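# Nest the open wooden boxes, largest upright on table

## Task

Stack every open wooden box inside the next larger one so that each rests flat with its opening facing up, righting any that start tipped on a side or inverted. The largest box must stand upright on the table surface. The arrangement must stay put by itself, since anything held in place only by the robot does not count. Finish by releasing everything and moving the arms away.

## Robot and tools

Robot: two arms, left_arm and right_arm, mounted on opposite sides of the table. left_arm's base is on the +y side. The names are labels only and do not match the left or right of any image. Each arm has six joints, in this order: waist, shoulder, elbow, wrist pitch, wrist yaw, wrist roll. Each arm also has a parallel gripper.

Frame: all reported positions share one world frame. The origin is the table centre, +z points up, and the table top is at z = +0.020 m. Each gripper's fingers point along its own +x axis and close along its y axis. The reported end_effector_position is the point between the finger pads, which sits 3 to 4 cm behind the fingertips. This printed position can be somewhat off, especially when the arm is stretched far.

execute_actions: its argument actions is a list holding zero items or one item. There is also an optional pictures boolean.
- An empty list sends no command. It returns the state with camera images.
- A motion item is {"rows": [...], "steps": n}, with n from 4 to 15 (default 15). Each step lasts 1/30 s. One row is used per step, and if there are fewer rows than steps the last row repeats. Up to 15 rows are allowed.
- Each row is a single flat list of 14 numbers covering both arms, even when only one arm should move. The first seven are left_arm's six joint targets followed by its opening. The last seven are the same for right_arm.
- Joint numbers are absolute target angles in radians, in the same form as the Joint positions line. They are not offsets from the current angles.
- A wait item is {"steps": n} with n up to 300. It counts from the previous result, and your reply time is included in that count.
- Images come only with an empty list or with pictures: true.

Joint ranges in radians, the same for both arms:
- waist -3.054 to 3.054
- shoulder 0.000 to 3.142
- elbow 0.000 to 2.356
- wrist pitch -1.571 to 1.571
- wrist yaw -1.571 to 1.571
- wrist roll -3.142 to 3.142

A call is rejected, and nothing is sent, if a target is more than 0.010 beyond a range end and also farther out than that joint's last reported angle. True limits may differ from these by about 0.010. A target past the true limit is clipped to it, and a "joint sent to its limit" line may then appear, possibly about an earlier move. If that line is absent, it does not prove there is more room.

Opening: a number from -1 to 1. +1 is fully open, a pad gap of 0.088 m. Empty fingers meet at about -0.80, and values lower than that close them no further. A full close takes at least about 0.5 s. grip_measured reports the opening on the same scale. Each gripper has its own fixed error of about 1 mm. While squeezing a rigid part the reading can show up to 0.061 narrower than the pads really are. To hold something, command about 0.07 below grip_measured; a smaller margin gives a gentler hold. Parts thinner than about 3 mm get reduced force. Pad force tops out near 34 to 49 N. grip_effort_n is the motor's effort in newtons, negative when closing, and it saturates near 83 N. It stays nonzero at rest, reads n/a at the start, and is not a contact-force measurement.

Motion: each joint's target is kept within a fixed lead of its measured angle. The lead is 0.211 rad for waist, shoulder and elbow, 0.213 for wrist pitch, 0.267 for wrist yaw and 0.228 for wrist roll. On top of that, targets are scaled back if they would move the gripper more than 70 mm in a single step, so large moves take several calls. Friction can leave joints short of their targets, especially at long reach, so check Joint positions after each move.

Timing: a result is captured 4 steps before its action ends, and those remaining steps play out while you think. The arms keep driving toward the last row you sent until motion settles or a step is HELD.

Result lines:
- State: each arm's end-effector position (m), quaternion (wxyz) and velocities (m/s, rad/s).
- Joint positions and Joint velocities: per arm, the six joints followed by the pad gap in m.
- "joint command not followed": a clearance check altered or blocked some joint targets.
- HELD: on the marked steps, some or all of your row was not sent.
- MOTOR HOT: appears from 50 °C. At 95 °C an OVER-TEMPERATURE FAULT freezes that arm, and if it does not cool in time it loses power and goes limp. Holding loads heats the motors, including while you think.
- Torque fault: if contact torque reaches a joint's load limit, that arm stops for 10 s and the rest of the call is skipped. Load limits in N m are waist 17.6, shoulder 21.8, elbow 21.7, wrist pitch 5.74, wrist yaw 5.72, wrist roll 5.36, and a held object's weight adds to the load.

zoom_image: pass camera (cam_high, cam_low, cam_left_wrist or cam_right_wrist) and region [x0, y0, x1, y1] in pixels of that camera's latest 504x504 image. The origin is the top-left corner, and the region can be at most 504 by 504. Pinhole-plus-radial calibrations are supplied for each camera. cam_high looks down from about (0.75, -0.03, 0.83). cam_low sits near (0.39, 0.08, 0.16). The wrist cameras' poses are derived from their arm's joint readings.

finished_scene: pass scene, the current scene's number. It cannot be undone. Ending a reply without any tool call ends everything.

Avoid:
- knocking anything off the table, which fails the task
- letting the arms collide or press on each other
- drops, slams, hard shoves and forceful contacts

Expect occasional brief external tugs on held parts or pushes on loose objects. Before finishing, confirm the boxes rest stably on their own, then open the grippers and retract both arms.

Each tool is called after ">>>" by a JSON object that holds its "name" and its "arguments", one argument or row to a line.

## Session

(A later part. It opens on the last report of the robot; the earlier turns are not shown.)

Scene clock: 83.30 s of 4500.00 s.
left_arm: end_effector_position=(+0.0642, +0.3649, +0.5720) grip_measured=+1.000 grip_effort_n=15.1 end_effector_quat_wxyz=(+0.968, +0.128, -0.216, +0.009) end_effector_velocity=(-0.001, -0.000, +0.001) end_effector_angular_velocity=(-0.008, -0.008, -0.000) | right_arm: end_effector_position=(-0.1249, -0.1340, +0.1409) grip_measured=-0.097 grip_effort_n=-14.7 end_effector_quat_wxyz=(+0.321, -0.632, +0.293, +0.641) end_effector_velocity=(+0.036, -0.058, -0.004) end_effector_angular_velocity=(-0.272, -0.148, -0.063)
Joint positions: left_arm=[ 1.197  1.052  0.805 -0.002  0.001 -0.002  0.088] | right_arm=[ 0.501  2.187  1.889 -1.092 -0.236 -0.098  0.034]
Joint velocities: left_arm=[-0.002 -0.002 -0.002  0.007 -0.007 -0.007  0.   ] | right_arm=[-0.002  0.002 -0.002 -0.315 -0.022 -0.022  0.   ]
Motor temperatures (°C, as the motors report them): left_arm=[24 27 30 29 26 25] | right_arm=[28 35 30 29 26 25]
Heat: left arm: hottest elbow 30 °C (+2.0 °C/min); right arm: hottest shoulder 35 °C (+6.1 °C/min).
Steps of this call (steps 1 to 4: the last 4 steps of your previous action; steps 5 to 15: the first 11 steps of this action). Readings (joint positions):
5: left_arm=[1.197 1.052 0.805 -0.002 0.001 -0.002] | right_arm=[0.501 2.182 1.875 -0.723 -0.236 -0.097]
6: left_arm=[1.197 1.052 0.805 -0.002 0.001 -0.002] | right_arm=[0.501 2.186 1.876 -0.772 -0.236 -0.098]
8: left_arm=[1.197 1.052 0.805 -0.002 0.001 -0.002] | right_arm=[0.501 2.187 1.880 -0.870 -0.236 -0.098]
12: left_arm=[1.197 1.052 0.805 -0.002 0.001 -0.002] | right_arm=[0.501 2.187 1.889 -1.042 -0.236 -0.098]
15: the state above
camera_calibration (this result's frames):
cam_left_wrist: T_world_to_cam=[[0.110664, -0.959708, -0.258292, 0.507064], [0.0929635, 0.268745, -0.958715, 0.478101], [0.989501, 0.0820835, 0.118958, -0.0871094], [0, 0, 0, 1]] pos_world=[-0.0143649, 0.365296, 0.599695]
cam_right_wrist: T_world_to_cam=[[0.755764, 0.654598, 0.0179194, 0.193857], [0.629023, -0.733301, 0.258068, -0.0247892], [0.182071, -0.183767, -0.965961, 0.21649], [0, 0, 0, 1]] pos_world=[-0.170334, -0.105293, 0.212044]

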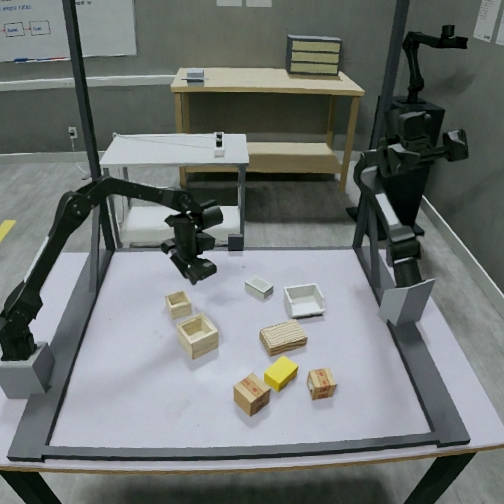

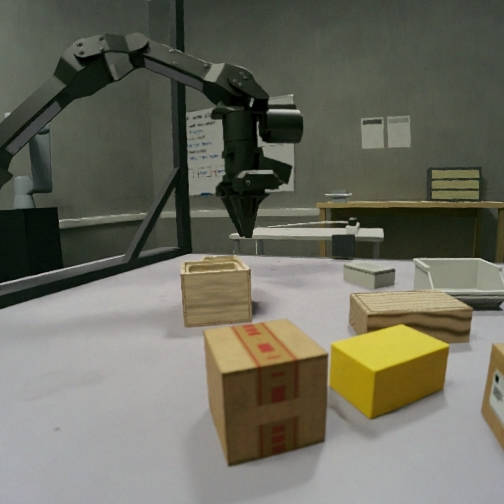

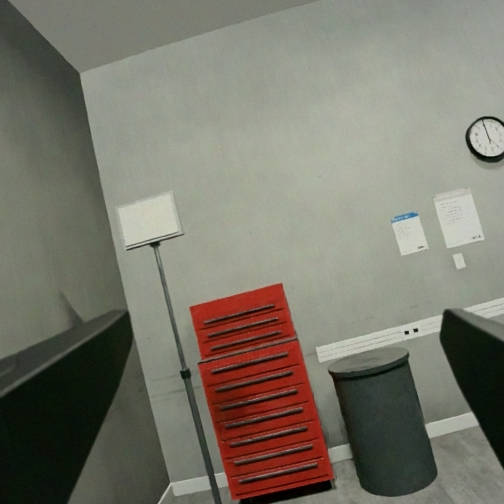

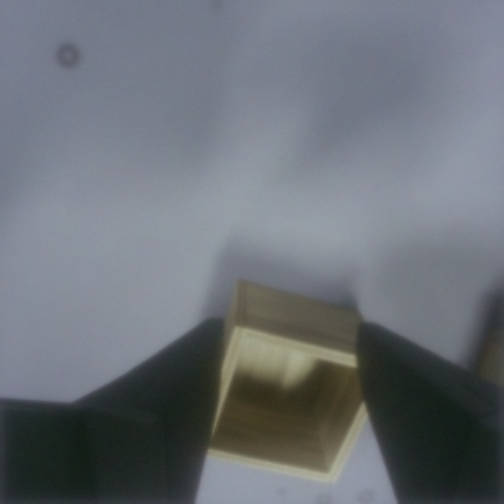

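>>> {"name": "execute_actions", "arguments": {
  "actions": [
    {"rows":[[1.2,1.0,0.8,0,0,0,1,0.42,2.065,1.57,-0.95,-0.255,-0.02,-0.1]],"steps":15}
  ]
}}

>>> {"name": "execute_actions", "arguments": {
  "actions": [
    {"rows":[[1.2,1.0,0.8,0,0,0,1,0.42,2.065,1.57,-0.95,-0.255,-0.02,-0.1]],"steps":10}
  ],
  "pictures": true
}}

Scene clock: 84.10 s of 4500.00 s.
left_arm: end_effector_position=(+0.0642, +0.3649, +0.5720) grip_measured=+1.000 grip_effort_n=15.1 end_effector_quat_wxyz=(+0.968, +0.128, -0.216, +0.009) end_effector_velocity=(-0.001, +0.003, -0.001) end_effector_angular_velocity=(-0.001, -0.003, +0.021) | right_arm: end_effector_position=(-0.0658, -0.1517, +0.1222) grip_measured=-0.097 grip_effort_n=-15.1 end_effector_quat_wxyz=(+0.367, -0.616, +0.353, +0.601) end_effector_velocity=(+0.005, -0.029, -0.028) end_effector_angular_velocity=(-0.064, +0.012, -0.009)
Joint positions: left_arm=[ 1.197  1.052  0.805 -0.002  0.001 -0.002  0.088] | right_arm=[ 0.415  2.085  1.595 -0.963 -0.248 -0.026  0.034]
Joint velocities: left_arm=[-0.002 -0.007 -0.002 -0.007 -0.022  0.007  0.   ] | right_arm=[ 0.027 -0.027 -0.154  0.081 -0.037  0.022 -0.   ]
Motor temperatures (°C, as the motors report them): left_arm=[24 27 30 29 26 25] | right_arm=[28 35 30 29 26 25]
Heat: left arm: hottest elbow 30 °C (+2.0 °C/min); right arm: hottest shoulder 35 °C (+6.1 °C/min).
Steps of this call (steps 1 to 4: the last 4 steps of your previous action; steps 5 to 13: the robot went on to your last target; steps 14 to 24: the first 11 steps of this action). Readings (joint positions):
14: left_arm=[1.197 1.052 0.805 -0.002 0.001 -0.002] | right_arm=[0.499 2.177 1.872 -1.101 -0.240 -0.089]
15: left_arm=[1.197 1.052 0.805 -0.002 0.001 -0.002] | right_arm=[0.491 2.155 1.826 -1.054 -0.246 -0.073]
17: left_arm=[1.197 1.052 0.805 -0.002 0.001 -0.002] | right_arm=[0.462 2.114 1.738 -1.013 -0.247 -0.050]
21: left_arm=[1.197 1.052 0.805 -0.002 0.001 -0.002] | right_arm=[0.417 2.085 1.626 -0.973 -0.247 -0.030]
24: the state above

Scene clock: 84.43 s of 4500.00 s.
left_arm: end_effector_position=(+0.0642, +0.3649, +0.5720) grip_measured=+1.000 grip_effort_n=15.1 end_effector_quat_wxyz=(+0.968, +0.128, -0.216, +0.009) end_effector_velocity=(+0.002, +0.004, -0.004) end_effector_angular_velocity=(-0.016, +0.017, +0.020) | right_arm: end_effector_position=(-0.0673, -0.1525, +0.1238) grip_measured=-0.097 grip_effort_n=-14.7 end_effector_quat_wxyz=(+0.367, -0.612, +0.352, +0.605) end_effector_velocity=(+0.001, -0.004, -0.003) end_effector_angular_velocity=(-0.011, +0.003, +0.008)
Joint positions: left_arm=[ 1.197  1.052  0.805 -0.002  0.001 -0.002  0.088] | right_arm=[ 0.418  2.074  1.584 -0.953 -0.25  -0.022  0.034]
Joint velocities: left_arm=[-0.002 -0.002 -0.002 -0.022 -0.022 -0.007  0.   ] | right_arm=[ 0.002 -0.002 -0.017  0.007 -0.007 -0.007 -0.   ]
Motor temperatures (°C, as the motors report them): left_arm=[24 27 30 29 26 25] | right_arm=[28 35 30 28 26 25]
Heat: left arm: hottest elbow 30 °C (+2.0 °C/min); right arm: hottest shoulder 35 °C (+6.1 °C/min).
Steps of this call (steps 1 to 4: the last 4 steps of your previous action; steps 5 to 10: the first 6 steps of this action). Readings (joint positions):
5: left_arm=[1.197 1.052 0.805 -0.002 0.001 -0.002] | right_arm=[0.418 2.077 1.586 -0.954 -0.250 -0.023]
6: left_arm=[1.197 1.052 0.805 -0.002 0.001 -0.002] | right_arm=[0.418 2.076 1.586 -0.954 -0.250 -0.023]
8: left_arm=[1.197 1.052 0.805 -0.002 0.001 -0.002] | right_arm=[0.418 2.074 1.585 -0.953 -0.250 -0.023]
10: the state above
camera_calibration (this result's frames):
cam_left_wrist: T_world_to_cam=[[0.110664, -0.959708, -0.258292, 0.507064], [0.0929635, 0.268745, -0.958715, 0.478101], [0.989501, 0.0820835, 0.118958, -0.0871094], [0, 0, 0, 1]] pos_world=[-0.0143649, 0.365296, 0.599695]
cam_right_wrist: T_world_to_cam=[[0.854962, 0.518581, 0.0106561, 0.149641], [0.494812, -0.821593, 0.283101, -0.0957771], [0.155566, -0.236768, -0.959031, 0.175343], [0, 0, 0, 1]] pos_world=[-0.107823, -0.114775, 0.193679]

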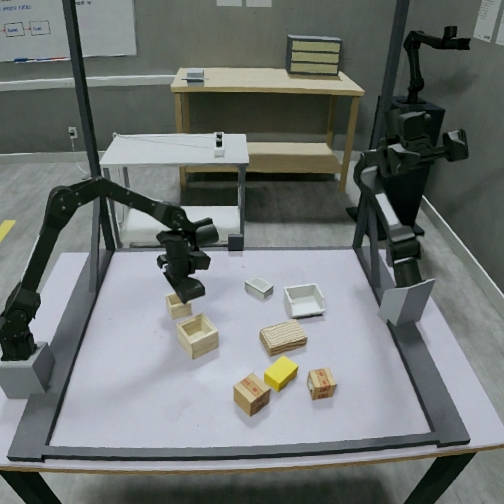

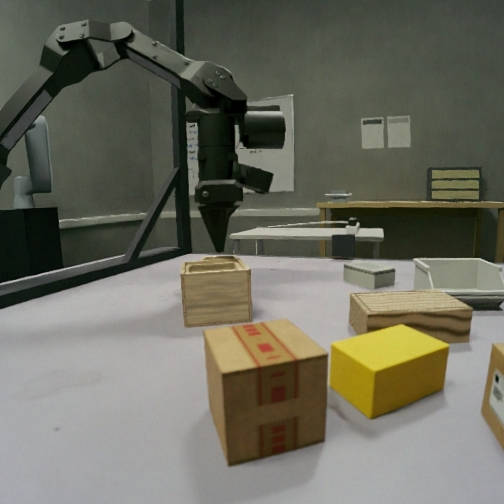

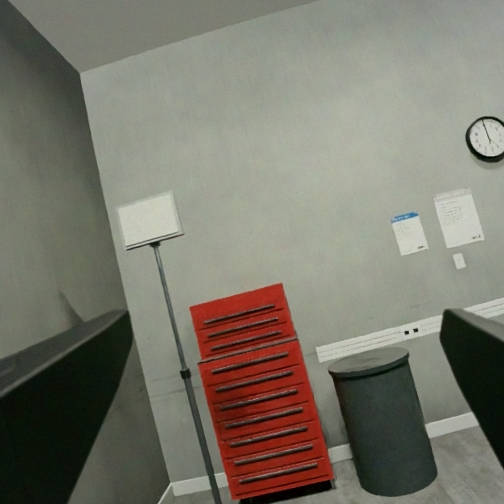

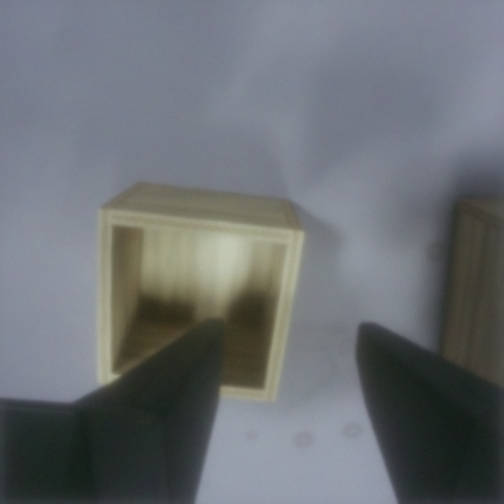

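>>> {"name": "execute_actions", "arguments": {
  "actions": [
    {"rows":[[1.2,1.0,0.8,0,0,0,1,0.425,2.125,1.645,-0.975,-0.255,0.05,-0.1]],"steps":15}
  ]
}}

>>> {"name": "execute_actions", "arguments": {
  "actions": [
    {"rows":[[1.2,1.0,0.8,0,0,0,1,0.436,2.15,1.622,-0.935,-0.255,0.06,-0.1]],"steps":15}
  ],
  "pictures": true
}}

Scene clock: 85.17 s of 4500.00 s.
left_arm: end_effector_position=(+0.0642, +0.3649, +0.5720) grip_measured=+1.000 grip_effort_n=15.1 end_effector_quat_wxyz=(+0.968, +0.128, -0.216, +0.009) end_effector_velocity=(-0.003, -0.000, +0.002) end_effector_angular_velocity=(+0.006, -0.013, +0.005) | right_arm: end_effector_position=(-0.0715, -0.1466, +0.1218) grip_measured=-0.097 grip_effort_n=-15.1 end_effector_quat_wxyz=(+0.386, -0.602, +0.372, +0.592) end_effector_velocity=(+0.004, +0.000, -0.006) end_effector_angular_velocity=(-0.023, -0.021, -0.018)
Joint positions: left_arm=[ 1.197  1.052  0.805 -0.002  0.001 -0.002  0.088] | right_arm=[ 0.421  2.107  1.632 -0.972 -0.25   0.045  0.034]
Joint velocities: left_arm=[-0.002 -0.007 -0.002  0.007 -0.007  0.007  0.   ] | right_arm=[-0.002  0.027  0.017 -0.022  0.007  0.007  0.   ]
Motor temperatures (°C, as the motors report them): left_arm=[24 28 30 29 26 25] | right_arm=[28 35 30 28 26 25]
Heat: left arm: hottest elbow 30 °C (+2.0 °C/min); right arm: hottest shoulder 35 °C (+6.1 °C/min).
Steps of this call (steps 1 to 4: the last 4 steps of your previous action; steps 5 to 11: the robot went on to your last target; steps 12 to 22: the first 11 steps of this action). Readings (joint positions):
12: left_arm=[1.197 1.052 0.805 -0.002 0.001 -0.002] | right_arm=[0.418 2.076 1.586 -0.954 -0.250 -0.012]
13: left_arm=[1.197 1.052 0.805 -0.002 0.001 -0.002] | right_arm=[0.419 2.081 1.594 -0.960 -0.250 0.004]
15: left_arm=[1.197 1.052 0.805 -0.002 0.001 -0.002] | right_arm=[0.419 2.092 1.613 -0.962 -0.250 0.023]
19: left_arm=[1.197 1.052 0.805 -0.002 0.001 -0.002] | right_arm=[0.421 2.103 1.629 -0.970 -0.250 0.040]
22: the state above

Scene clock: 85.67 s of 4500.00 s.
left_arm: end_effector_position=(+0.0642, +0.3649, +0.5720) grip_measured=+1.000 grip_effort_n=15.1 end_effector_quat_wxyz=(+0.968, +0.128, -0.216, +0.009) end_effector_velocity=(+0.003, +0.003, -0.007) end_effector_angular_velocity=(-0.001, +0.031, +0.026) | right_arm: end_effector_position=(-0.0753, -0.1436, +0.1100) grip_measured=-0.097 grip_effort_n=-15.1 end_effector_quat_wxyz=(+0.386, -0.600, +0.372, +0.594) end_effector_velocity=(-0.003, +0.005, -0.000) end_effector_angular_velocity=(+0.024, +0.021, +0.014)
Joint positions: left_arm=[ 1.197  1.052  0.805 -0.002  0.001 -0.002  0.088] | right_arm=[ 0.433  2.135  1.634 -0.939 -0.25   0.057  0.034]
Joint velocities: left_arm=[-0.007 -0.002 -0.002 -0.037 -0.022  0.007  0.   ] | right_arm=[-0.002 -0.002 -0.007  0.037 -0.007 -0.007  0.   ]
Motor temperatures (°C, as the motors report them): left_arm=[24 28 30 29 26 25] | right_arm=[28 35 30 28 26 25]
Heat: left arm: hottest elbow 30 °C (+2.0 °C/min); right arm: hottest shoulder 35 °C (+6.0 °C/min).
Steps of this call (steps 1 to 4: the last 4 steps of your previous action; steps 5 to 15: the first 11 steps of this action). Readings (joint positions):
5: left_arm=[1.197 1.052 0.805 -0.002 0.001 -0.002] | right_arm=[0.422 2.111 1.634 -0.972 -0.250 0.048]
6: left_arm=[1.197 1.052 0.805 -0.002 0.001 -0.002] | right_arm=[0.423 2.114 1.634 -0.963 -0.250 0.051]
8: left_arm=[1.197 1.052 0.805 -0.002 0.001 -0.002] | right_arm=[0.427 2.122 1.634 -0.949 -0.250 0.054]
12: left_arm=[1.197 1.052 0.805 -0.002 0.001 -0.002] | right_arm=[0.433 2.135 1.634 -0.942 -0.250 0.056]
15: the state above
camera_calibration (this result's frames):
cam_left_wrist: T_world_to_cam=[[0.110664, -0.959708, -0.258292, 0.507064], [0.0929635, 0.268745, -0.958715, 0.478101], [0.989501, 0.0820835, 0.118958, -0.0871094], [0, 0, 0, 1]] pos_world=[-0.0143649, 0.365296, 0.599695]
cam_right_wrist: T_world_to_cam=[[0.886412, 0.462817, 0.00854674, 0.146604], [0.441805, -0.851389, 0.282746, -0.088809], [0.138136, -0.246854, -0.959157, 0.16273], [0, 0, 0, 1]] pos_world=[-0.113194, -0.103291, 0.179941]

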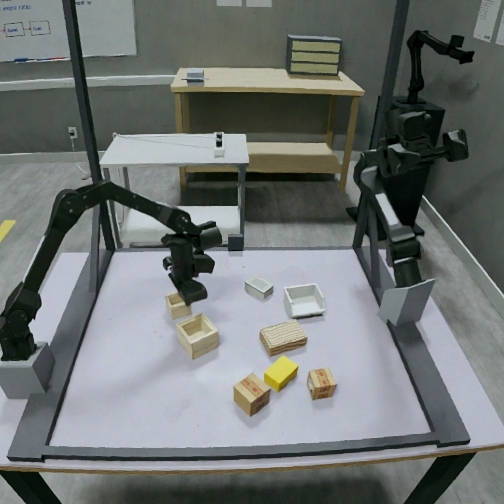

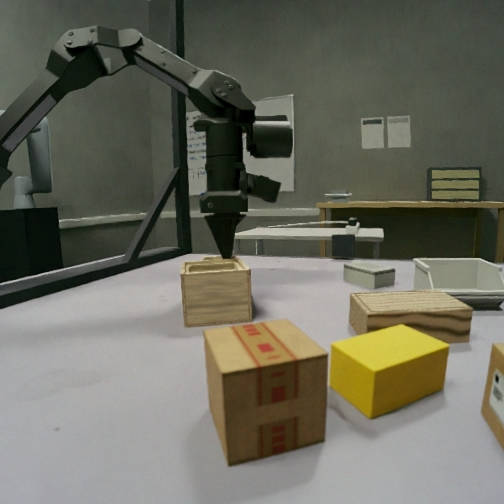

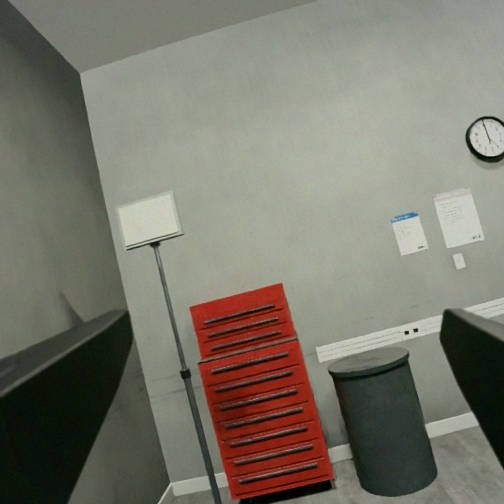

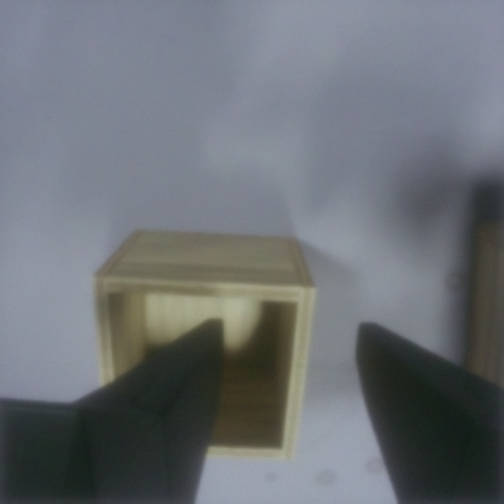

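>>> {"name": "execute_actions", "arguments": {
  "actions": [
    {"rows":[[1.2,1.0,0.8,0,0,0,1,0.445,2.178,1.595,-0.88,-0.255,0.07,-0.1]],"steps":15}
  ],
  "pictures": true
}}

Scene clock: 86.17 s of 4500.00 s.
left_arm: end_effector_position=(+0.0642, +0.3649, +0.5720) grip_measured=+1.000 grip_effort_n=15.1 end_effector_quat_wxyz=(+0.968, +0.128, -0.216, +0.009) end_effector_velocity=(+0.002, -0.002, -0.005) end_effector_angular_velocity=(+0.027, +0.015, +0.000) | right_arm: end_effector_position=(-0.0737, -0.1443, +0.0914) grip_measured=-0.097 grip_effort_n=-14.7 end_effector_quat_wxyz=(+0.385, -0.601, +0.375, +0.592) end_effector_velocity=(+0.002, +0.001, -0.000) end_effector_angular_velocity=(+0.006, -0.005, -0.009)
Joint positions: left_arm=[ 1.197  1.052  0.805 -0.002  0.001 -0.002  0.088] | right_arm=[ 0.441  2.165  1.606 -0.885 -0.252  0.067  0.034]
Joint velocities: left_arm=[-0.007 -0.002 -0.007 -0.007  0.007  0.022  0.   ] | right_arm=[-0.002 -0.002 -0.007  0.007  0.007  0.007 -0.   ]
Motor temperatures (°C, as the motors report them): left_arm=[24 28 30 29 26 25] | right_arm=[28 36 30 28 26 25]
Heat: left arm: hottest elbow 30 °C (+2.0 °C/min); right arm: hottest shoulder 36 °C (+7.1 °C/min).
Steps of this call (steps 1 to 4: the last 4 steps of your previous action; steps 5 to 15: the first 11 steps of this action). Readings (joint positions):
5: left_arm=[1.197 1.052 0.805 -0.002 0.001 -0.002] | right_arm=[0.433 2.138 1.631 -0.931 -0.250 0.059]
6: left_arm=[1.197 1.052 0.805 -0.002 0.001 -0.002] | right_arm=[0.434 2.139 1.627 -0.915 -0.250 0.061]
8: left_arm=[1.197 1.052 0.805 -0.002 0.001 -0.002] | right_arm=[0.436 2.146 1.621 -0.901 -0.252 0.064]
12: left_arm=[1.197 1.052 0.805 -0.002 0.001 -0.002] | right_arm=[0.440 2.161 1.610 -0.889 -0.252 0.067]
15: the state above
camera_calibration (this result's frames):
cam_left_wrist: T_world_to_cam=[[0.110664, -0.959708, -0.258292, 0.507064], [0.0929635, 0.268745, -0.958715, 0.478101], [0.989501, 0.0820835, 0.118958, -0.0871094], [0, 0, 0, 1]] pos_world=[-0.0143649, 0.365296, 0.599695]
cam_right_wrist: T_world_to_cam=[[0.888031, 0.459749, 0.00570449, 0.145557], [0.438677, -0.850915, 0.288974, -0.0855438], [0.137709, -0.254115, -0.95732, 0.143277], [0, 0, 0, 1]] pos_world=[-0.111464, -0.103301, 0.161052]

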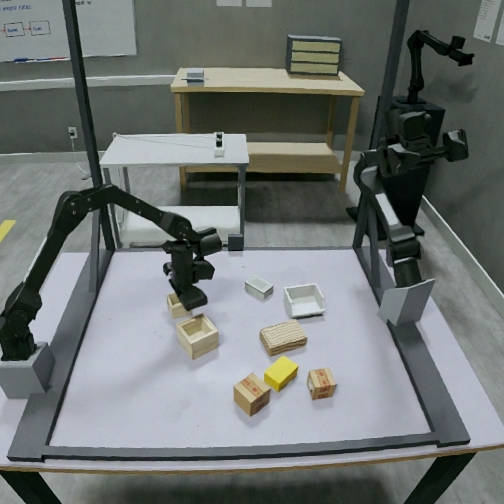

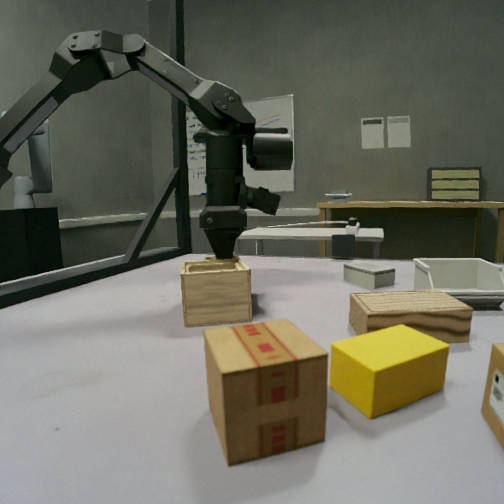

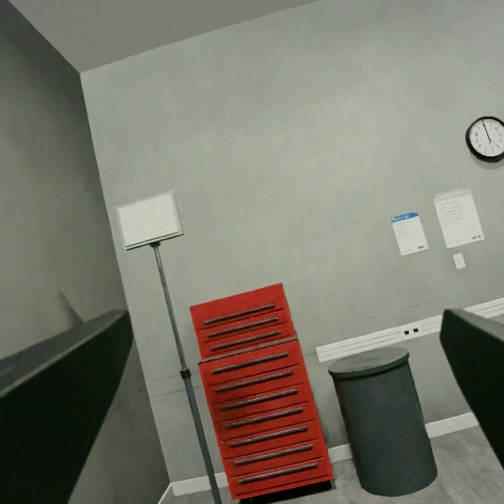

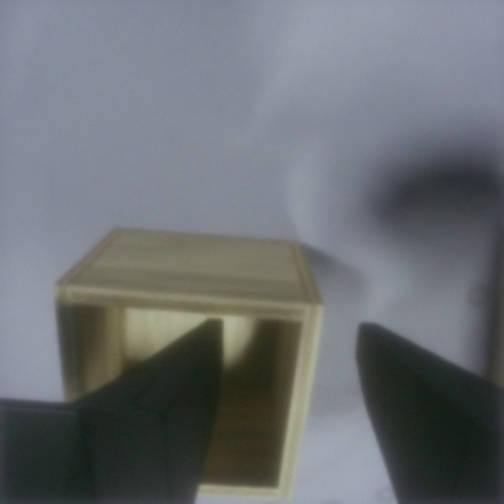

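>>> {"name": "execute_actions", "arguments": {
  "actions": [
    {"rows":[[1.2,1.0,0.8,0,0,0,1,0.448,2.187,1.588,-0.87,-0.255,0.07,-0.1]],"steps":10}
  ]
}}

>>> {"name": "execute_actions", "arguments": {
  "actions": [
    {"rows":[[1.2,1.0,0.8,0,0,0,1,0.446,2.185,1.59,-0.872,-0.255,0.07,-0.9]],"steps":15}
  ]
}}

>>> {"name": "execute_actions", "arguments": {
  "actions": [
    {"rows":[[1.2,1.0,0.8,0,0,0,1,0.446,2.185,1.59,-0.872,-0.255,0.07,-0.9]],"steps":8}
  ]
}}

>>> {"name": "execute_actions", "arguments": {
  "actions": [
    {"rows":[[1.2,1.0,0.8,0,0,0,1,0.38,2.03,1.76,-1.17,-0.255,0.0,-0.9]],"steps":15}
  ]
}}

>>> {"name": "execute_actions", "arguments": {
  "actions": [
    {"rows":[[1.2,1.0,0.8,0,0,0,1,0.08,2.18,1.82,-1.18,-0.286,-0.49,-0.9]],"steps":15}
  ]
}}

>>> {"name": "execute_actions", "arguments": {
  "actions": [
    {"rows":[[1.2,1.0,0.8,0,0,0,1,0.08,2.2,1.815,-1.16,-0.286,-0.49,-0.9]],"steps":15}
  ],
  "pictures": true
}}

Scene clock: 86.63 s of 4500.00 s.
left_arm: end_effector_position=(+0.0642, +0.3649, +0.5720) grip_measured=+1.000 grip_effort_n=15.1 end_effector_quat_wxyz=(+0.968, +0.128, -0.216, +0.009) end_effector_velocity=(+0.000, +0.001, -0.002) end_effector_angular_velocity=(-0.009, +0.006, +0.003) | right_arm: end_effector_position=(-0.0741, -0.1440, +0.0885) grip_measured=-0.097 grip_effort_n=-14.7 end_effector_quat_wxyz=(+0.384, -0.601, +0.374, +0.593) end_effector_velocity=(+0.008, -0.012, -0.019) end_effector_angular_velocity=(-0.061, -0.025, -0.003)
Joint positions: left_arm=[ 1.197  1.052  0.805 -0.002  0.001 -0.002  0.088] | right_arm=[ 0.444  2.169  1.602 -0.874 -0.252  0.068  0.034]
Joint velocities: left_arm=[-0.002 -0.002 -0.002 -0.007 -0.007 -0.007  0.   ] | right_arm=[ 0.007  0.032 -0.027 -0.007 -0.007 -0.007 -0.   ]
Motor temperatures (°C, as the motors report them): left_arm=[24 28 30 29 26 25] | right_arm=[28 36 30 28 26 25]
Heat: left arm: hottest elbow 30 °C (+2.0 °C/min); right arm: hottest shoulder 36 °C (+7.0 °C/min).
Steps of this call (steps 1 to 4: the last 4 steps of your previous action; steps 5 to 8: the robot went on to your last target; steps 9 to 14: the first 6 steps of this action). Readings (joint positions):
9: left_arm=[1.197 1.052 0.805 -0.002 0.001 -0.002] | right_arm=[0.442 2.165 1.605 -0.881 -0.252 0.068]
10: left_arm=[1.197 1.052 0.805 -0.002 0.001 -0.002] | right_arm=[0.442 2.165 1.605 -0.878 -0.252 0.068]
12: left_arm=[1.197 1.052 0.805 -0.002 0.001 -0.002] | right_arm=[0.443 2.167 1.604 -0.875 -0.252 0.068]
14: the state above

Scene clock: 87.13 s of 4500.00 s.
left_arm: end_effector_position=(+0.0642, +0.3649, +0.5720) grip_measured=+1.000 grip_effort_n=15.6 end_effector_quat_wxyz=(+0.968, +0.128, -0.216, +0.009) end_effector_velocity=(+0.002, +0.003, -0.004) end_effector_angular_velocity=(-0.013, +0.019, +0.011) | right_arm: end_effector_position=(-0.0739, -0.1444, +0.0872) grip_measured=-0.759 grip_effort_n=-83.5 end_effector_quat_wxyz=(+0.384, -0.601, +0.375, +0.592) end_effector_velocity=(-0.003, -0.000, +0.001) end_effector_angular_velocity=(-0.004, +0.023, +0.007)
Joint positions: left_arm=[ 1.197  1.052  0.805 -0.002  0.001 -0.002  0.088] | right_arm=[ 0.444  2.171  1.6   -0.873 -0.255  0.068  0.002]
Joint velocities: left_arm=[ 0.002 -0.002 -0.002 -0.022 -0.007 -0.007  0.   ] | right_arm=[-0.002 -0.002 -0.002  0.007 -0.022 -0.007 -0.   ]
Motor temperatures (°C, as the motors report them): left_arm=[24 28 30 29 26 25] | right_arm=[28 36 30 28 26 25]
Heat: left arm: hottest elbow 30 °C (+2.0 °C/min); right arm: hottest shoulder 36 °C (+7.1 °C/min).
Steps of this call (steps 1 to 4: the last 4 steps of your previous action; steps 5 to 15: the first 11 steps of this action). Readings (joint positions):
5: left_arm=[1.197 1.052 0.805 -0.002 0.001 -0.002] | right_arm=[0.444 2.171 1.600 -0.873 -0.252 0.068]
6: left_arm=[1.197 1.052 0.805 -0.002 0.001 -0.002] | right_arm=[0.444 2.171 1.600 -0.873 -0.252 0.068]
8: left_arm=[1.197 1.052 0.805 -0.002 0.001 -0.002] | right_arm=[0.444 2.171 1.600 -0.873 -0.252 0.068]
12: left_arm=[1.197 1.052 0.805 -0.002 0.001 -0.002] | right_arm=[0.444 2.171 1.600 -0.873 -0.254 0.068]
15: the state above

Scene clock: 87.40 s of 4500.00 s.
left_arm: end_effector_position=(+0.0642, +0.3649, +0.5720) grip_measured=+1.000 grip_effort_n=15.1 end_effector_quat_wxyz=(+0.968, +0.128, -0.216, +0.009) end_effector_velocity=(+0.002, -0.001, -0.003) end_effector_angular_velocity=(-0.003, +0.015, -0.008) | right_arm: end_effector_position=(-0.0739, -0.1444, +0.0872) grip_measured=-0.759 grip_effort_n=-83.5 end_effector_quat_wxyz=(+0.384, -0.601, +0.375, +0.592) end_effector_velocity=(-0.003, -0.000, +0.001) end_effector_angular_velocity=(-0.004, +0.023, +0.021)
Joint positions: left_arm=[ 1.197  1.052  0.805 -0.002  0.001 -0.002  0.088] | right_arm=[ 0.444  2.171  1.6   -0.873 -0.255  0.068  0.002]
Joint velocities: left_arm=[-0.002  0.002 -0.002 -0.007  0.007 -0.007  0.   ] | right_arm=[-0.002 -0.002 -0.002  0.007 -0.022 -0.022 -0.   ]
Motor temperatures (°C, as the motors report them): left_arm=[24 28 30 29 26 25] | right_arm=[28 36 30 28 26 25]
Heat: left arm: hottest elbow 30 °C (+2.0 °C/min); right arm: hottest shoulder 36 °C (+7.1 °C/min).
Steps of this call (steps 1 to 4: the last 4 steps of your previous action; steps 5 to 8: the first 4 steps of this action). Readings (joint positions):
5: left_arm=[1.197 1.052 0.805 -0.002 0.001 -0.002] | right_arm=[0.444 2.171 1.600 -0.873 -0.255 0.068]
6: left_arm=[1.197 1.052 0.805 -0.002 0.001 -0.002] | right_arm=[0.444 2.171 1.600 -0.873 -0.255 0.068]
8: the state above

Scene clock: 87.90 s of 4500.00 s.
left_arm: end_effector_position=(+0.0642, +0.3649, +0.5720) grip_measured=+1.000 grip_effort_n=15.1 end_effector_quat_wxyz=(+0.968, +0.128, -0.216, +0.009) end_effector_velocity=(+0.001, +0.001, -0.001) end_effector_angular_velocity=(+0.005, +0.006, +0.009) | right_arm: end_effector_position=(-0.0736, -0.1434, +0.1859) grip_measured=-0.759 grip_effort_n=-83.5 end_effector_quat_wxyz=(+0.392, -0.591, +0.363, +0.605) end_effector_velocity=(-0.009, -0.021, +0.067) end_effector_angular_velocity=(+0.014, -0.003, +0.037)
Joint positions: left_arm=[ 1.197  1.052  0.805 -0.002  0.001 -0.002  0.088] | right_arm=[ 0.379  2.027  1.756 -1.145 -0.255  0.006  0.002]
Joint velocities: left_arm=[-0.002  0.002  0.002 -0.007 -0.007  0.007  0.   ] | right_arm=[-0.002 -0.115  0.095 -0.198  0.007 -0.037 -0.   ]
Motor temperatures (°C, as the motors report them): left_arm=[24 28 30 29 26 25] | right_arm=[28 36 30 28 26 25]
Heat: left arm: hottest elbow 30 °C (+2.0 °C/min); right arm: hottest shoulder 36 °C (+7.0 °C/min).
Steps of this call (steps 1 to 4: the last 4 steps of your previous action; steps 5 to 15: the first 11 steps of this action). Readings (joint positions):
5: left_arm=[1.197 1.052 0.805 -0.002 0.001 -0.002] | right_arm=[0.443 2.166 1.609 -0.889 -0.255 0.063]
6: left_arm=[1.197 1.052 0.805 -0.002 0.001 -0.002] | right_arm=[0.438 2.162 1.625 -0.932 -0.255 0.053]
8: left_arm=[1.197 1.052 0.805 -0.002 0.001 -0.002] | right_arm=[0.422 2.136 1.657 -1.010 -0.255 0.035]
12: left_arm=[1.197 1.052 0.805 -0.002 0.001 -0.002] | right_arm=[0.386 2.058 1.730 -1.116 -0.255 0.013]
15: the state above

Scene clock: 88.40 s of 4500.00 s.
left_arm: end_effector_position=(+0.0642, +0.3649, +0.5720) grip_measured=+1.000 grip_effort_n=15.1 end_effector_quat_wxyz=(+0.968, +0.128, -0.216, +0.009) end_effector_velocity=(+0.000, +0.003, -0.001) end_effector_angular_velocity=(-0.002, +0.002, +0.022) | right_arm: end_effector_position=(+0.0469, -0.0960, +0.1792) grip_measured=-0.759 grip_effort_n=-83.5 end_effector_quat_wxyz=(+0.351, -0.624, +0.338, +0.611) end_effector_velocity=(+0.158, +0.028, +0.013) end_effector_angular_velocity=(-0.029, -0.009, +0.227)
Joint positions: left_arm=[ 1.197  1.052  0.805 -0.002  0.001 -0.002  0.088] | right_arm=[ 0.084  2.163  1.799 -1.177 -0.273 -0.418  0.002]
Joint velocities: left_arm=[-0.002 -0.002 -0.002 -0.007 -0.022  0.007  0.   ] | right_arm=[-0.374  0.1    0.022 -0.051 -0.007 -0.623 -0.   ]
Motor temperatures (°C, as the motors report them): left_arm=[24 28 30 29 26 25] | right_arm=[28 36 30 28 26 25]
Heat: left arm: hottest elbow 30 °C (+2.0 °C/min); right arm: hottest shoulder 36 °C (+7.1 °C/min).
Steps of this call (steps 1 to 4: the last 4 steps of your previous action; steps 5 to 15: the first 11 steps of this action). Readings (joint positions):
5: left_arm=[1.197 1.052 0.805 -0.002 0.001 -0.002] | right_arm=[0.375 2.036 1.760 -1.168 -0.259 -0.020]
6: left_arm=[1.197 1.052 0.805 -0.002 0.001 -0.002] | right_arm=[0.358 2.047 1.771 -1.172 -0.270 -0.061]
8: left_arm=[1.197 1.052 0.805 -0.002 0.001 -0.002] | right_arm=[0.300 2.080 1.790 -1.169 -0.272 -0.135]
12: left_arm=[1.197 1.052 0.805 -0.002 0.001 -0.002] | right_arm=[0.155 2.140 1.797 -1.174 -0.273 -0.319]
15: the state above

Scene clock: 88.90 s of 4500.00 s.
left_arm: end_effector_position=(+0.0642, +0.3649, +0.5720) grip_measured=+1.000 grip_effort_n=15.1 end_effector_quat_wxyz=(+0.968, +0.128, -0.216, +0.009) end_effector_velocity=(-0.003, -0.000, +0.002) end_effector_angular_velocity=(-0.007, -0.013, -0.001) | right_arm: end_effector_position=(+0.0483, -0.0910, +0.1729) grip_measured=-0.759 grip_effort_n=-83.5 end_effector_quat_wxyz=(+0.329, -0.633, +0.318, +0.624) end_effector_velocity=(-0.002, -0.002, +0.001) end_effector_angular_velocity=(-0.010, +0.021, +0.018)
Joint positions: left_arm=[ 1.197  1.052  0.805 -0.002  0.001 -0.002  0.088] | right_arm=[ 0.081  2.186  1.81  -1.163 -0.281 -0.487  0.002]
Joint velocities: left_arm=[-0.002 -0.007 -0.002  0.007 -0.007 -0.007  0.   ] | right_arm=[-0.002 -0.002 -0.002 -0.007 -0.022 -0.022 -0.   ]
Motor temperatures (°C, as the motors report them): left_arm=[24 28 30 29 26 25] | right_arm=[28 36 30 28 26 25]
Heat: left arm: hottest elbow 30 °C (+2.0 °C/min); right arm: hottest shoulder 36 °C (+7.0 °C/min).
Steps of this call (steps 1 to 4: the last 4 steps of your previous action; steps 5 to 15: the first 11 steps of this action). Readings (joint positions):
5: left_arm=[1.197 1.052 0.805 -0.002 0.001 -0.002] | right_arm=[0.077 2.167 1.808 -1.177 -0.280 -0.472]
6: left_arm=[1.197 1.052 0.805 -0.002 0.001 -0.002] | right_arm=[0.079 2.168 1.809 -1.175 -0.281 -0.476]
8: left_arm=[1.197 1.052 0.805 -0.002 0.001 -0.002] | right_arm=[0.081 2.174 1.810 -1.168 -0.281 -0.481]
12: left_arm=[1.197 1.052 0.805 -0.002 0.001 -0.002] | right_arm=[0.081 2.185 1.810 -1.164 -0.281 -0.486]
15: the state above
camera_calibration (this result's frames):
cam_left_wrist: T_world_to_cam=[[0.110664, -0.959708, -0.258292, 0.507064], [0.0929635, 0.268745, -0.958715, 0.478101], [0.989501, 0.0820835, 0.118958, -0.0871094], [0, 0, 0, 1]] pos_world=[-0.0143649, 0.365296, 0.599695]
cam_right_wrist: T_world_to_cam=[[0.789283, 0.614008, 0.00513888, 0.0311319], [0.586689, -0.756582, 0.288757, -0.115854], [0.181187, -0.224896, -0.957389, 0.218575], [0, 0, 0, 1]] pos_world=[0.00379527, -0.0576115, 0.242554]

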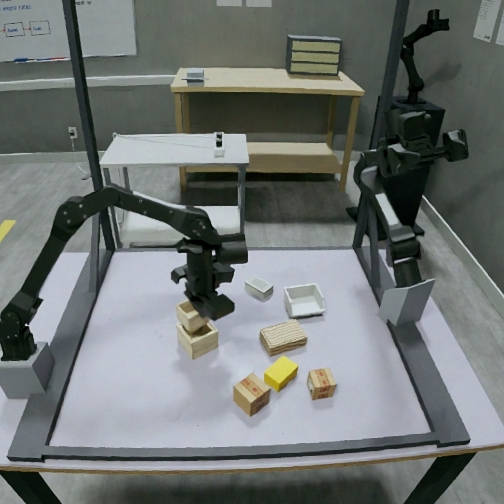

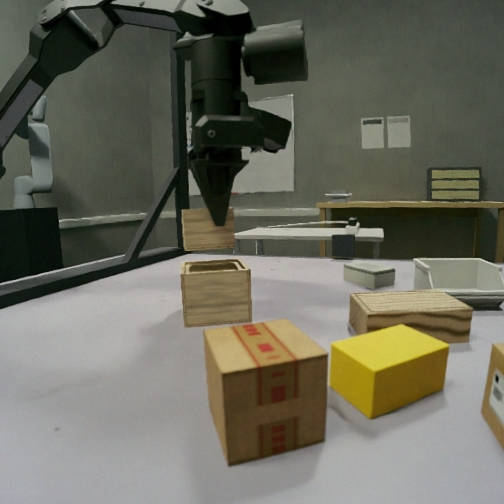

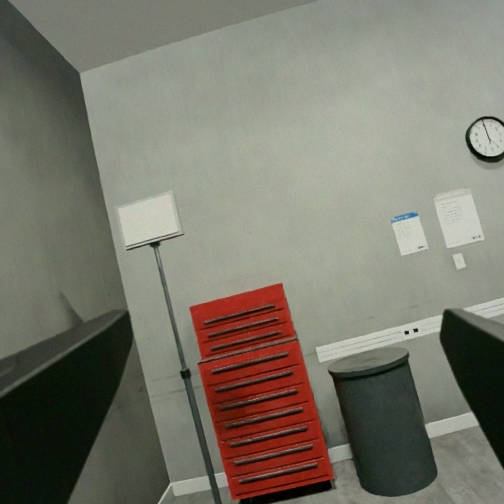

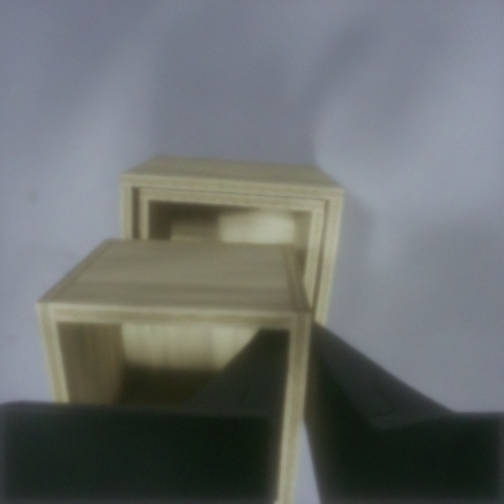

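>>> {"name": "execute_actions", "arguments": {
  "actions": [
    {"rows":[[1.2,1.0,0.8,0,0,0,1,0.087,2.215,1.79,-1.13,-0.286,-0.485,-0.9]],"steps":15}
  ],
  "pictures": true
}}

Scene clock: 89.40 s of 4500.00 s.
left_arm: end_effector_position=(+0.0642, +0.3649, +0.5720) grip_measured=+1.000 grip_effort_n=15.1 end_effector_quat_wxyz=(+0.968, +0.128, -0.216, +0.009) end_effector_velocity=(+0.003, +0.000, -0.007) end_effector_angular_velocity=(-0.004, +0.029, -0.005) | right_arm: end_effector_position=(+0.0493, -0.0872, +0.1654) grip_measured=-0.759 grip_effort_n=-83.5 end_effector_quat_wxyz=(+0.330, -0.632, +0.315, +0.626) end_effector_velocity=(-0.005, +0.000, +0.002) end_effector_angular_velocity=(+0.008, +0.023, +0.014)
Joint positions: left_arm=[ 1.197  1.052  0.805 -0.002  0.001 -0.002  0.088] | right_arm=[ 0.083  2.201  1.803 -1.134 -0.281 -0.487  0.002]
Joint velocities: left_arm=[-0.002 -0.002 -0.007 -0.022  0.007 -0.007  0.   ] | right_arm=[ 0.002 -0.007 -0.002  0.007 -0.022 -0.007 -0.   ]
Motor temperatures (°C, as the motors report them): left_arm=[24 28 30 29 26 25] | right_arm=[28 36 30 28 26 25]
Heat: left arm: hottest elbow 30 °C (+2.0 °C/min); right arm: hottest shoulder 36 °C (+7.1 °C/min).
Steps of this call (steps 1 to 4: the last 4 steps of your previous action; steps 5 to 15: the first 11 steps of this action). Readings (joint positions):
5: left_arm=[1.197 1.052 0.805 -0.002 0.001 -0.002] | right_arm=[0.081 2.187 1.810 -1.160 -0.281 -0.488]
6: left_arm=[1.197 1.052 0.805 -0.002 0.001 -0.002] | right_arm=[0.081 2.189 1.810 -1.152 -0.281 -0.488]
8: left_arm=[1.197 1.052 0.805 -0.002 0.001 -0.002] | right_arm=[0.081 2.193 1.810 -1.141 -0.281 -0.488]
12: left_arm=[1.197 1.052 0.805 -0.002 0.001 -0.002] | right_arm=[0.082 2.199 1.804 -1.135 -0.281 -0.488]
15: the state above
camera_calibration (this result's frames):
cam_left_wrist: T_world_to_cam=[[0.110664, -0.959708, -0.258292, 0.507064], [0.0929635, 0.268745, -0.958715, 0.478101], [0.989501, 0.0820835, 0.118958, -0.0871094], [0, 0, 0, 1]] pos_world=[-0.0143649, 0.365296, 0.599695]
cam_right_wrist: T_world_to_cam=[[0.78678, 0.617175, 0.0085032, 0.0279036], [0.590039, -0.756088, 0.283169, -0.110558], [0.181194, -0.217775, -0.959032, 0.212967], [0, 0, 0, 1]] pos_world=[0.00469105, -0.0544341, 0.235311]

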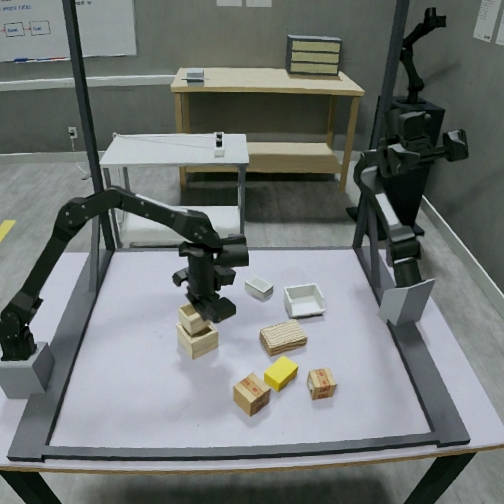

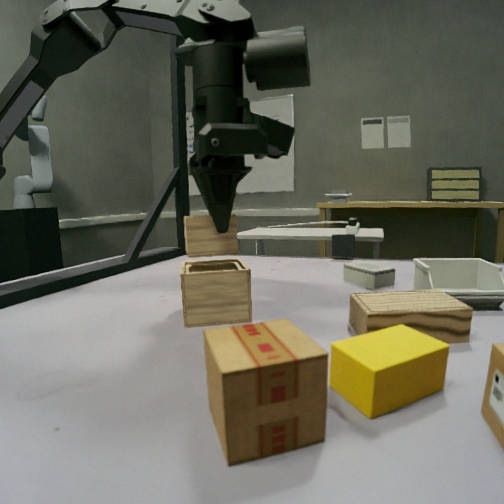

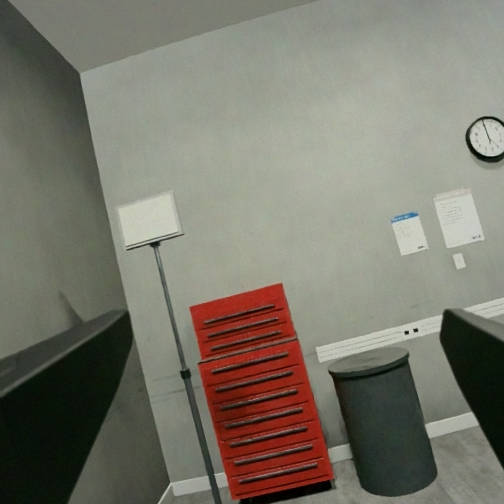

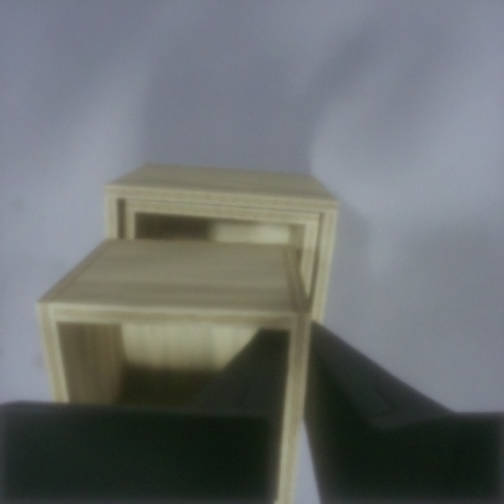

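>>> {"name": "execute_actions", "arguments": {
  "actions": [
    {"rows":[[1.2,1.0,0.8,0,0,0,1,0.09,2.248,1.825,-1.118,-0.286,-0.485,-0.9]],"steps":15}
  ],
  "pictures": true
}}

Scene clock: 90.07 s of 4500.00 s.
left_arm: end_effector_position=(+0.0642, +0.3649, +0.5720) grip_measured=+1.000 grip_effort_n=15.1 end_effector_quat_wxyz=(+0.968, +0.128, -0.216, +0.009) end_effector_velocity=(-0.001, +0.000, -0.001) end_effector_angular_velocity=(-0.022, +0.002, -0.004) | right_arm: end_effector_position=(+0.0509, -0.0840, +0.1538) grip_measured=-0.759 grip_effort_n=-83.5 end_effector_quat_wxyz=(+0.326, -0.635, +0.319, +0.624) end_effector_velocity=(-0.006, +0.008, +0.007) end_effector_angular_velocity=(+0.033, +0.012, +0.020)
Joint positions: left_arm=[ 1.197  1.052  0.805 -0.002  0.001 -0.002  0.088] | right_arm=[ 0.087  2.234  1.811 -1.121 -0.281 -0.487  0.002]
Joint velocities: left_arm=[-0.002 -0.007 -0.002 -0.007 -0.007 -0.022  0.   ] | right_arm=[ 0.002 -0.002  0.027  0.007 -0.007 -0.007 -0.   ]
Motor temperatures (°C, as the motors report them): left_arm=[24 28 30 29 26 25] | right_arm=[28 36 30 28 26 25]
Heat: left arm: hottest elbow 30 °C (+1.0 °C/min); right arm: hottest shoulder 36 °C (+7.1 °C/min).
Steps of this call (steps 1 to 4: the last 4 steps of your previous action; steps 5 to 9: the robot went on to your last target; steps 10 to 20: the first 11 steps of this action). Readings (joint positions):
10: left_arm=[1.197 1.052 0.805 -0.002 0.001 -0.002] | right_arm=[0.084 2.204 1.802 -1.132 -0.281 -0.487]
11: left_arm=[1.197 1.052 0.805 -0.002 0.001 -0.002] | right_arm=[0.084 2.207 1.805 -1.128 -0.281 -0.487]
13: left_arm=[1.197 1.052 0.805 -0.002 0.001 -0.002] | right_arm=[0.085 2.218 1.809 -1.122 -0.281 -0.487]
17: left_arm=[1.197 1.052 0.805 -0.002 0.001 -0.002] | right_arm=[0.086 2.233 1.809 -1.122 -0.281 -0.487]
20: the state above
camera_calibration (this result's frames):
cam_left_wrist: T_world_to_cam=[[0.110664, -0.959708, -0.258292, 0.507064], [0.0929635, 0.268745, -0.958715, 0.478101], [0.989501, 0.0820835, 0.118958, -0.0871094], [0, 0, 0, 1]] pos_world=[-0.0143649, 0.365296, 0.599695]
cam_right_wrist: T_world_to_cam=[[0.786904, 0.617072, 0.00219886, 0.0257242], [0.589426, -0.752694, 0.293306, -0.107039], [0.182646, -0.229507, -0.956016, 0.200799], [0, 0, 0, 1]] pos_world=[0.00617374, -0.0503563, 0.223306]

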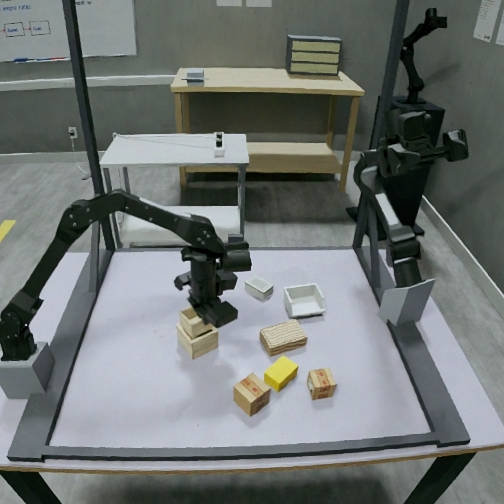

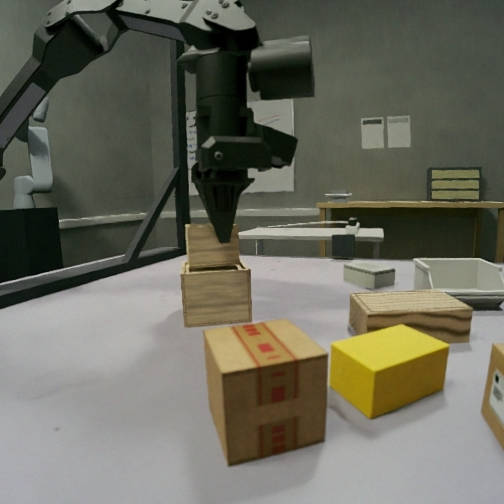

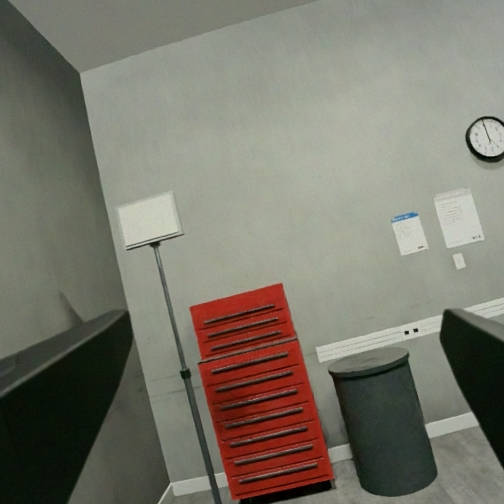

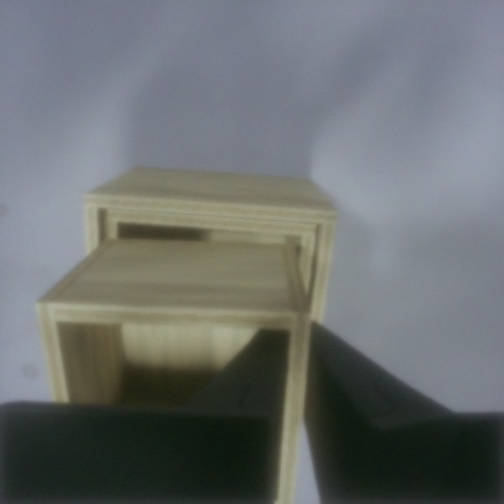

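>>> {"name": "zoom_image", "arguments": {
  "camera": "cam_low",
  "region": [150,200,290,340]
}}

>>> {"name": "zoom_image", "arguments": {
  "camera": "cam_right_wrist",
  "region": [60,160,360,330]
}}

Region (150, 200, 290, 340) of cam_low's 504x504 image, scaled by 3.600, with more detail than that image has.

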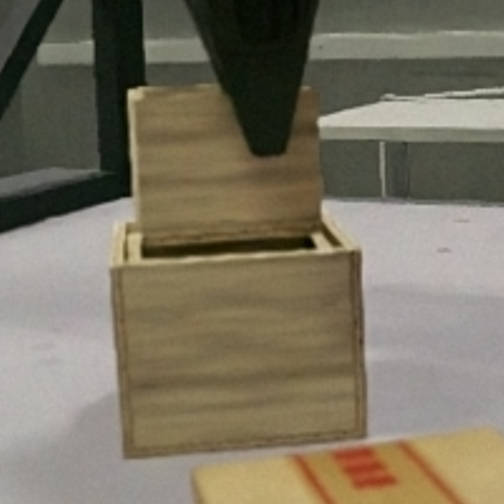

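Region (60, 160, 360, 330) of cam_right_wrist's 504x504 image, scaled by 1.680, with more detail than that image has; it fills the top 286 rows of this view, and the rest is white.

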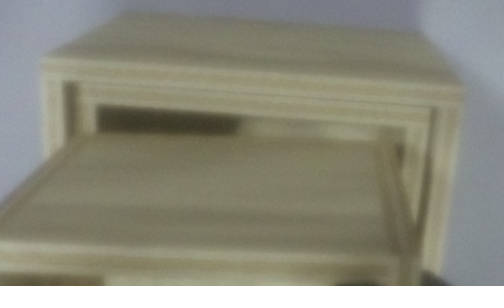

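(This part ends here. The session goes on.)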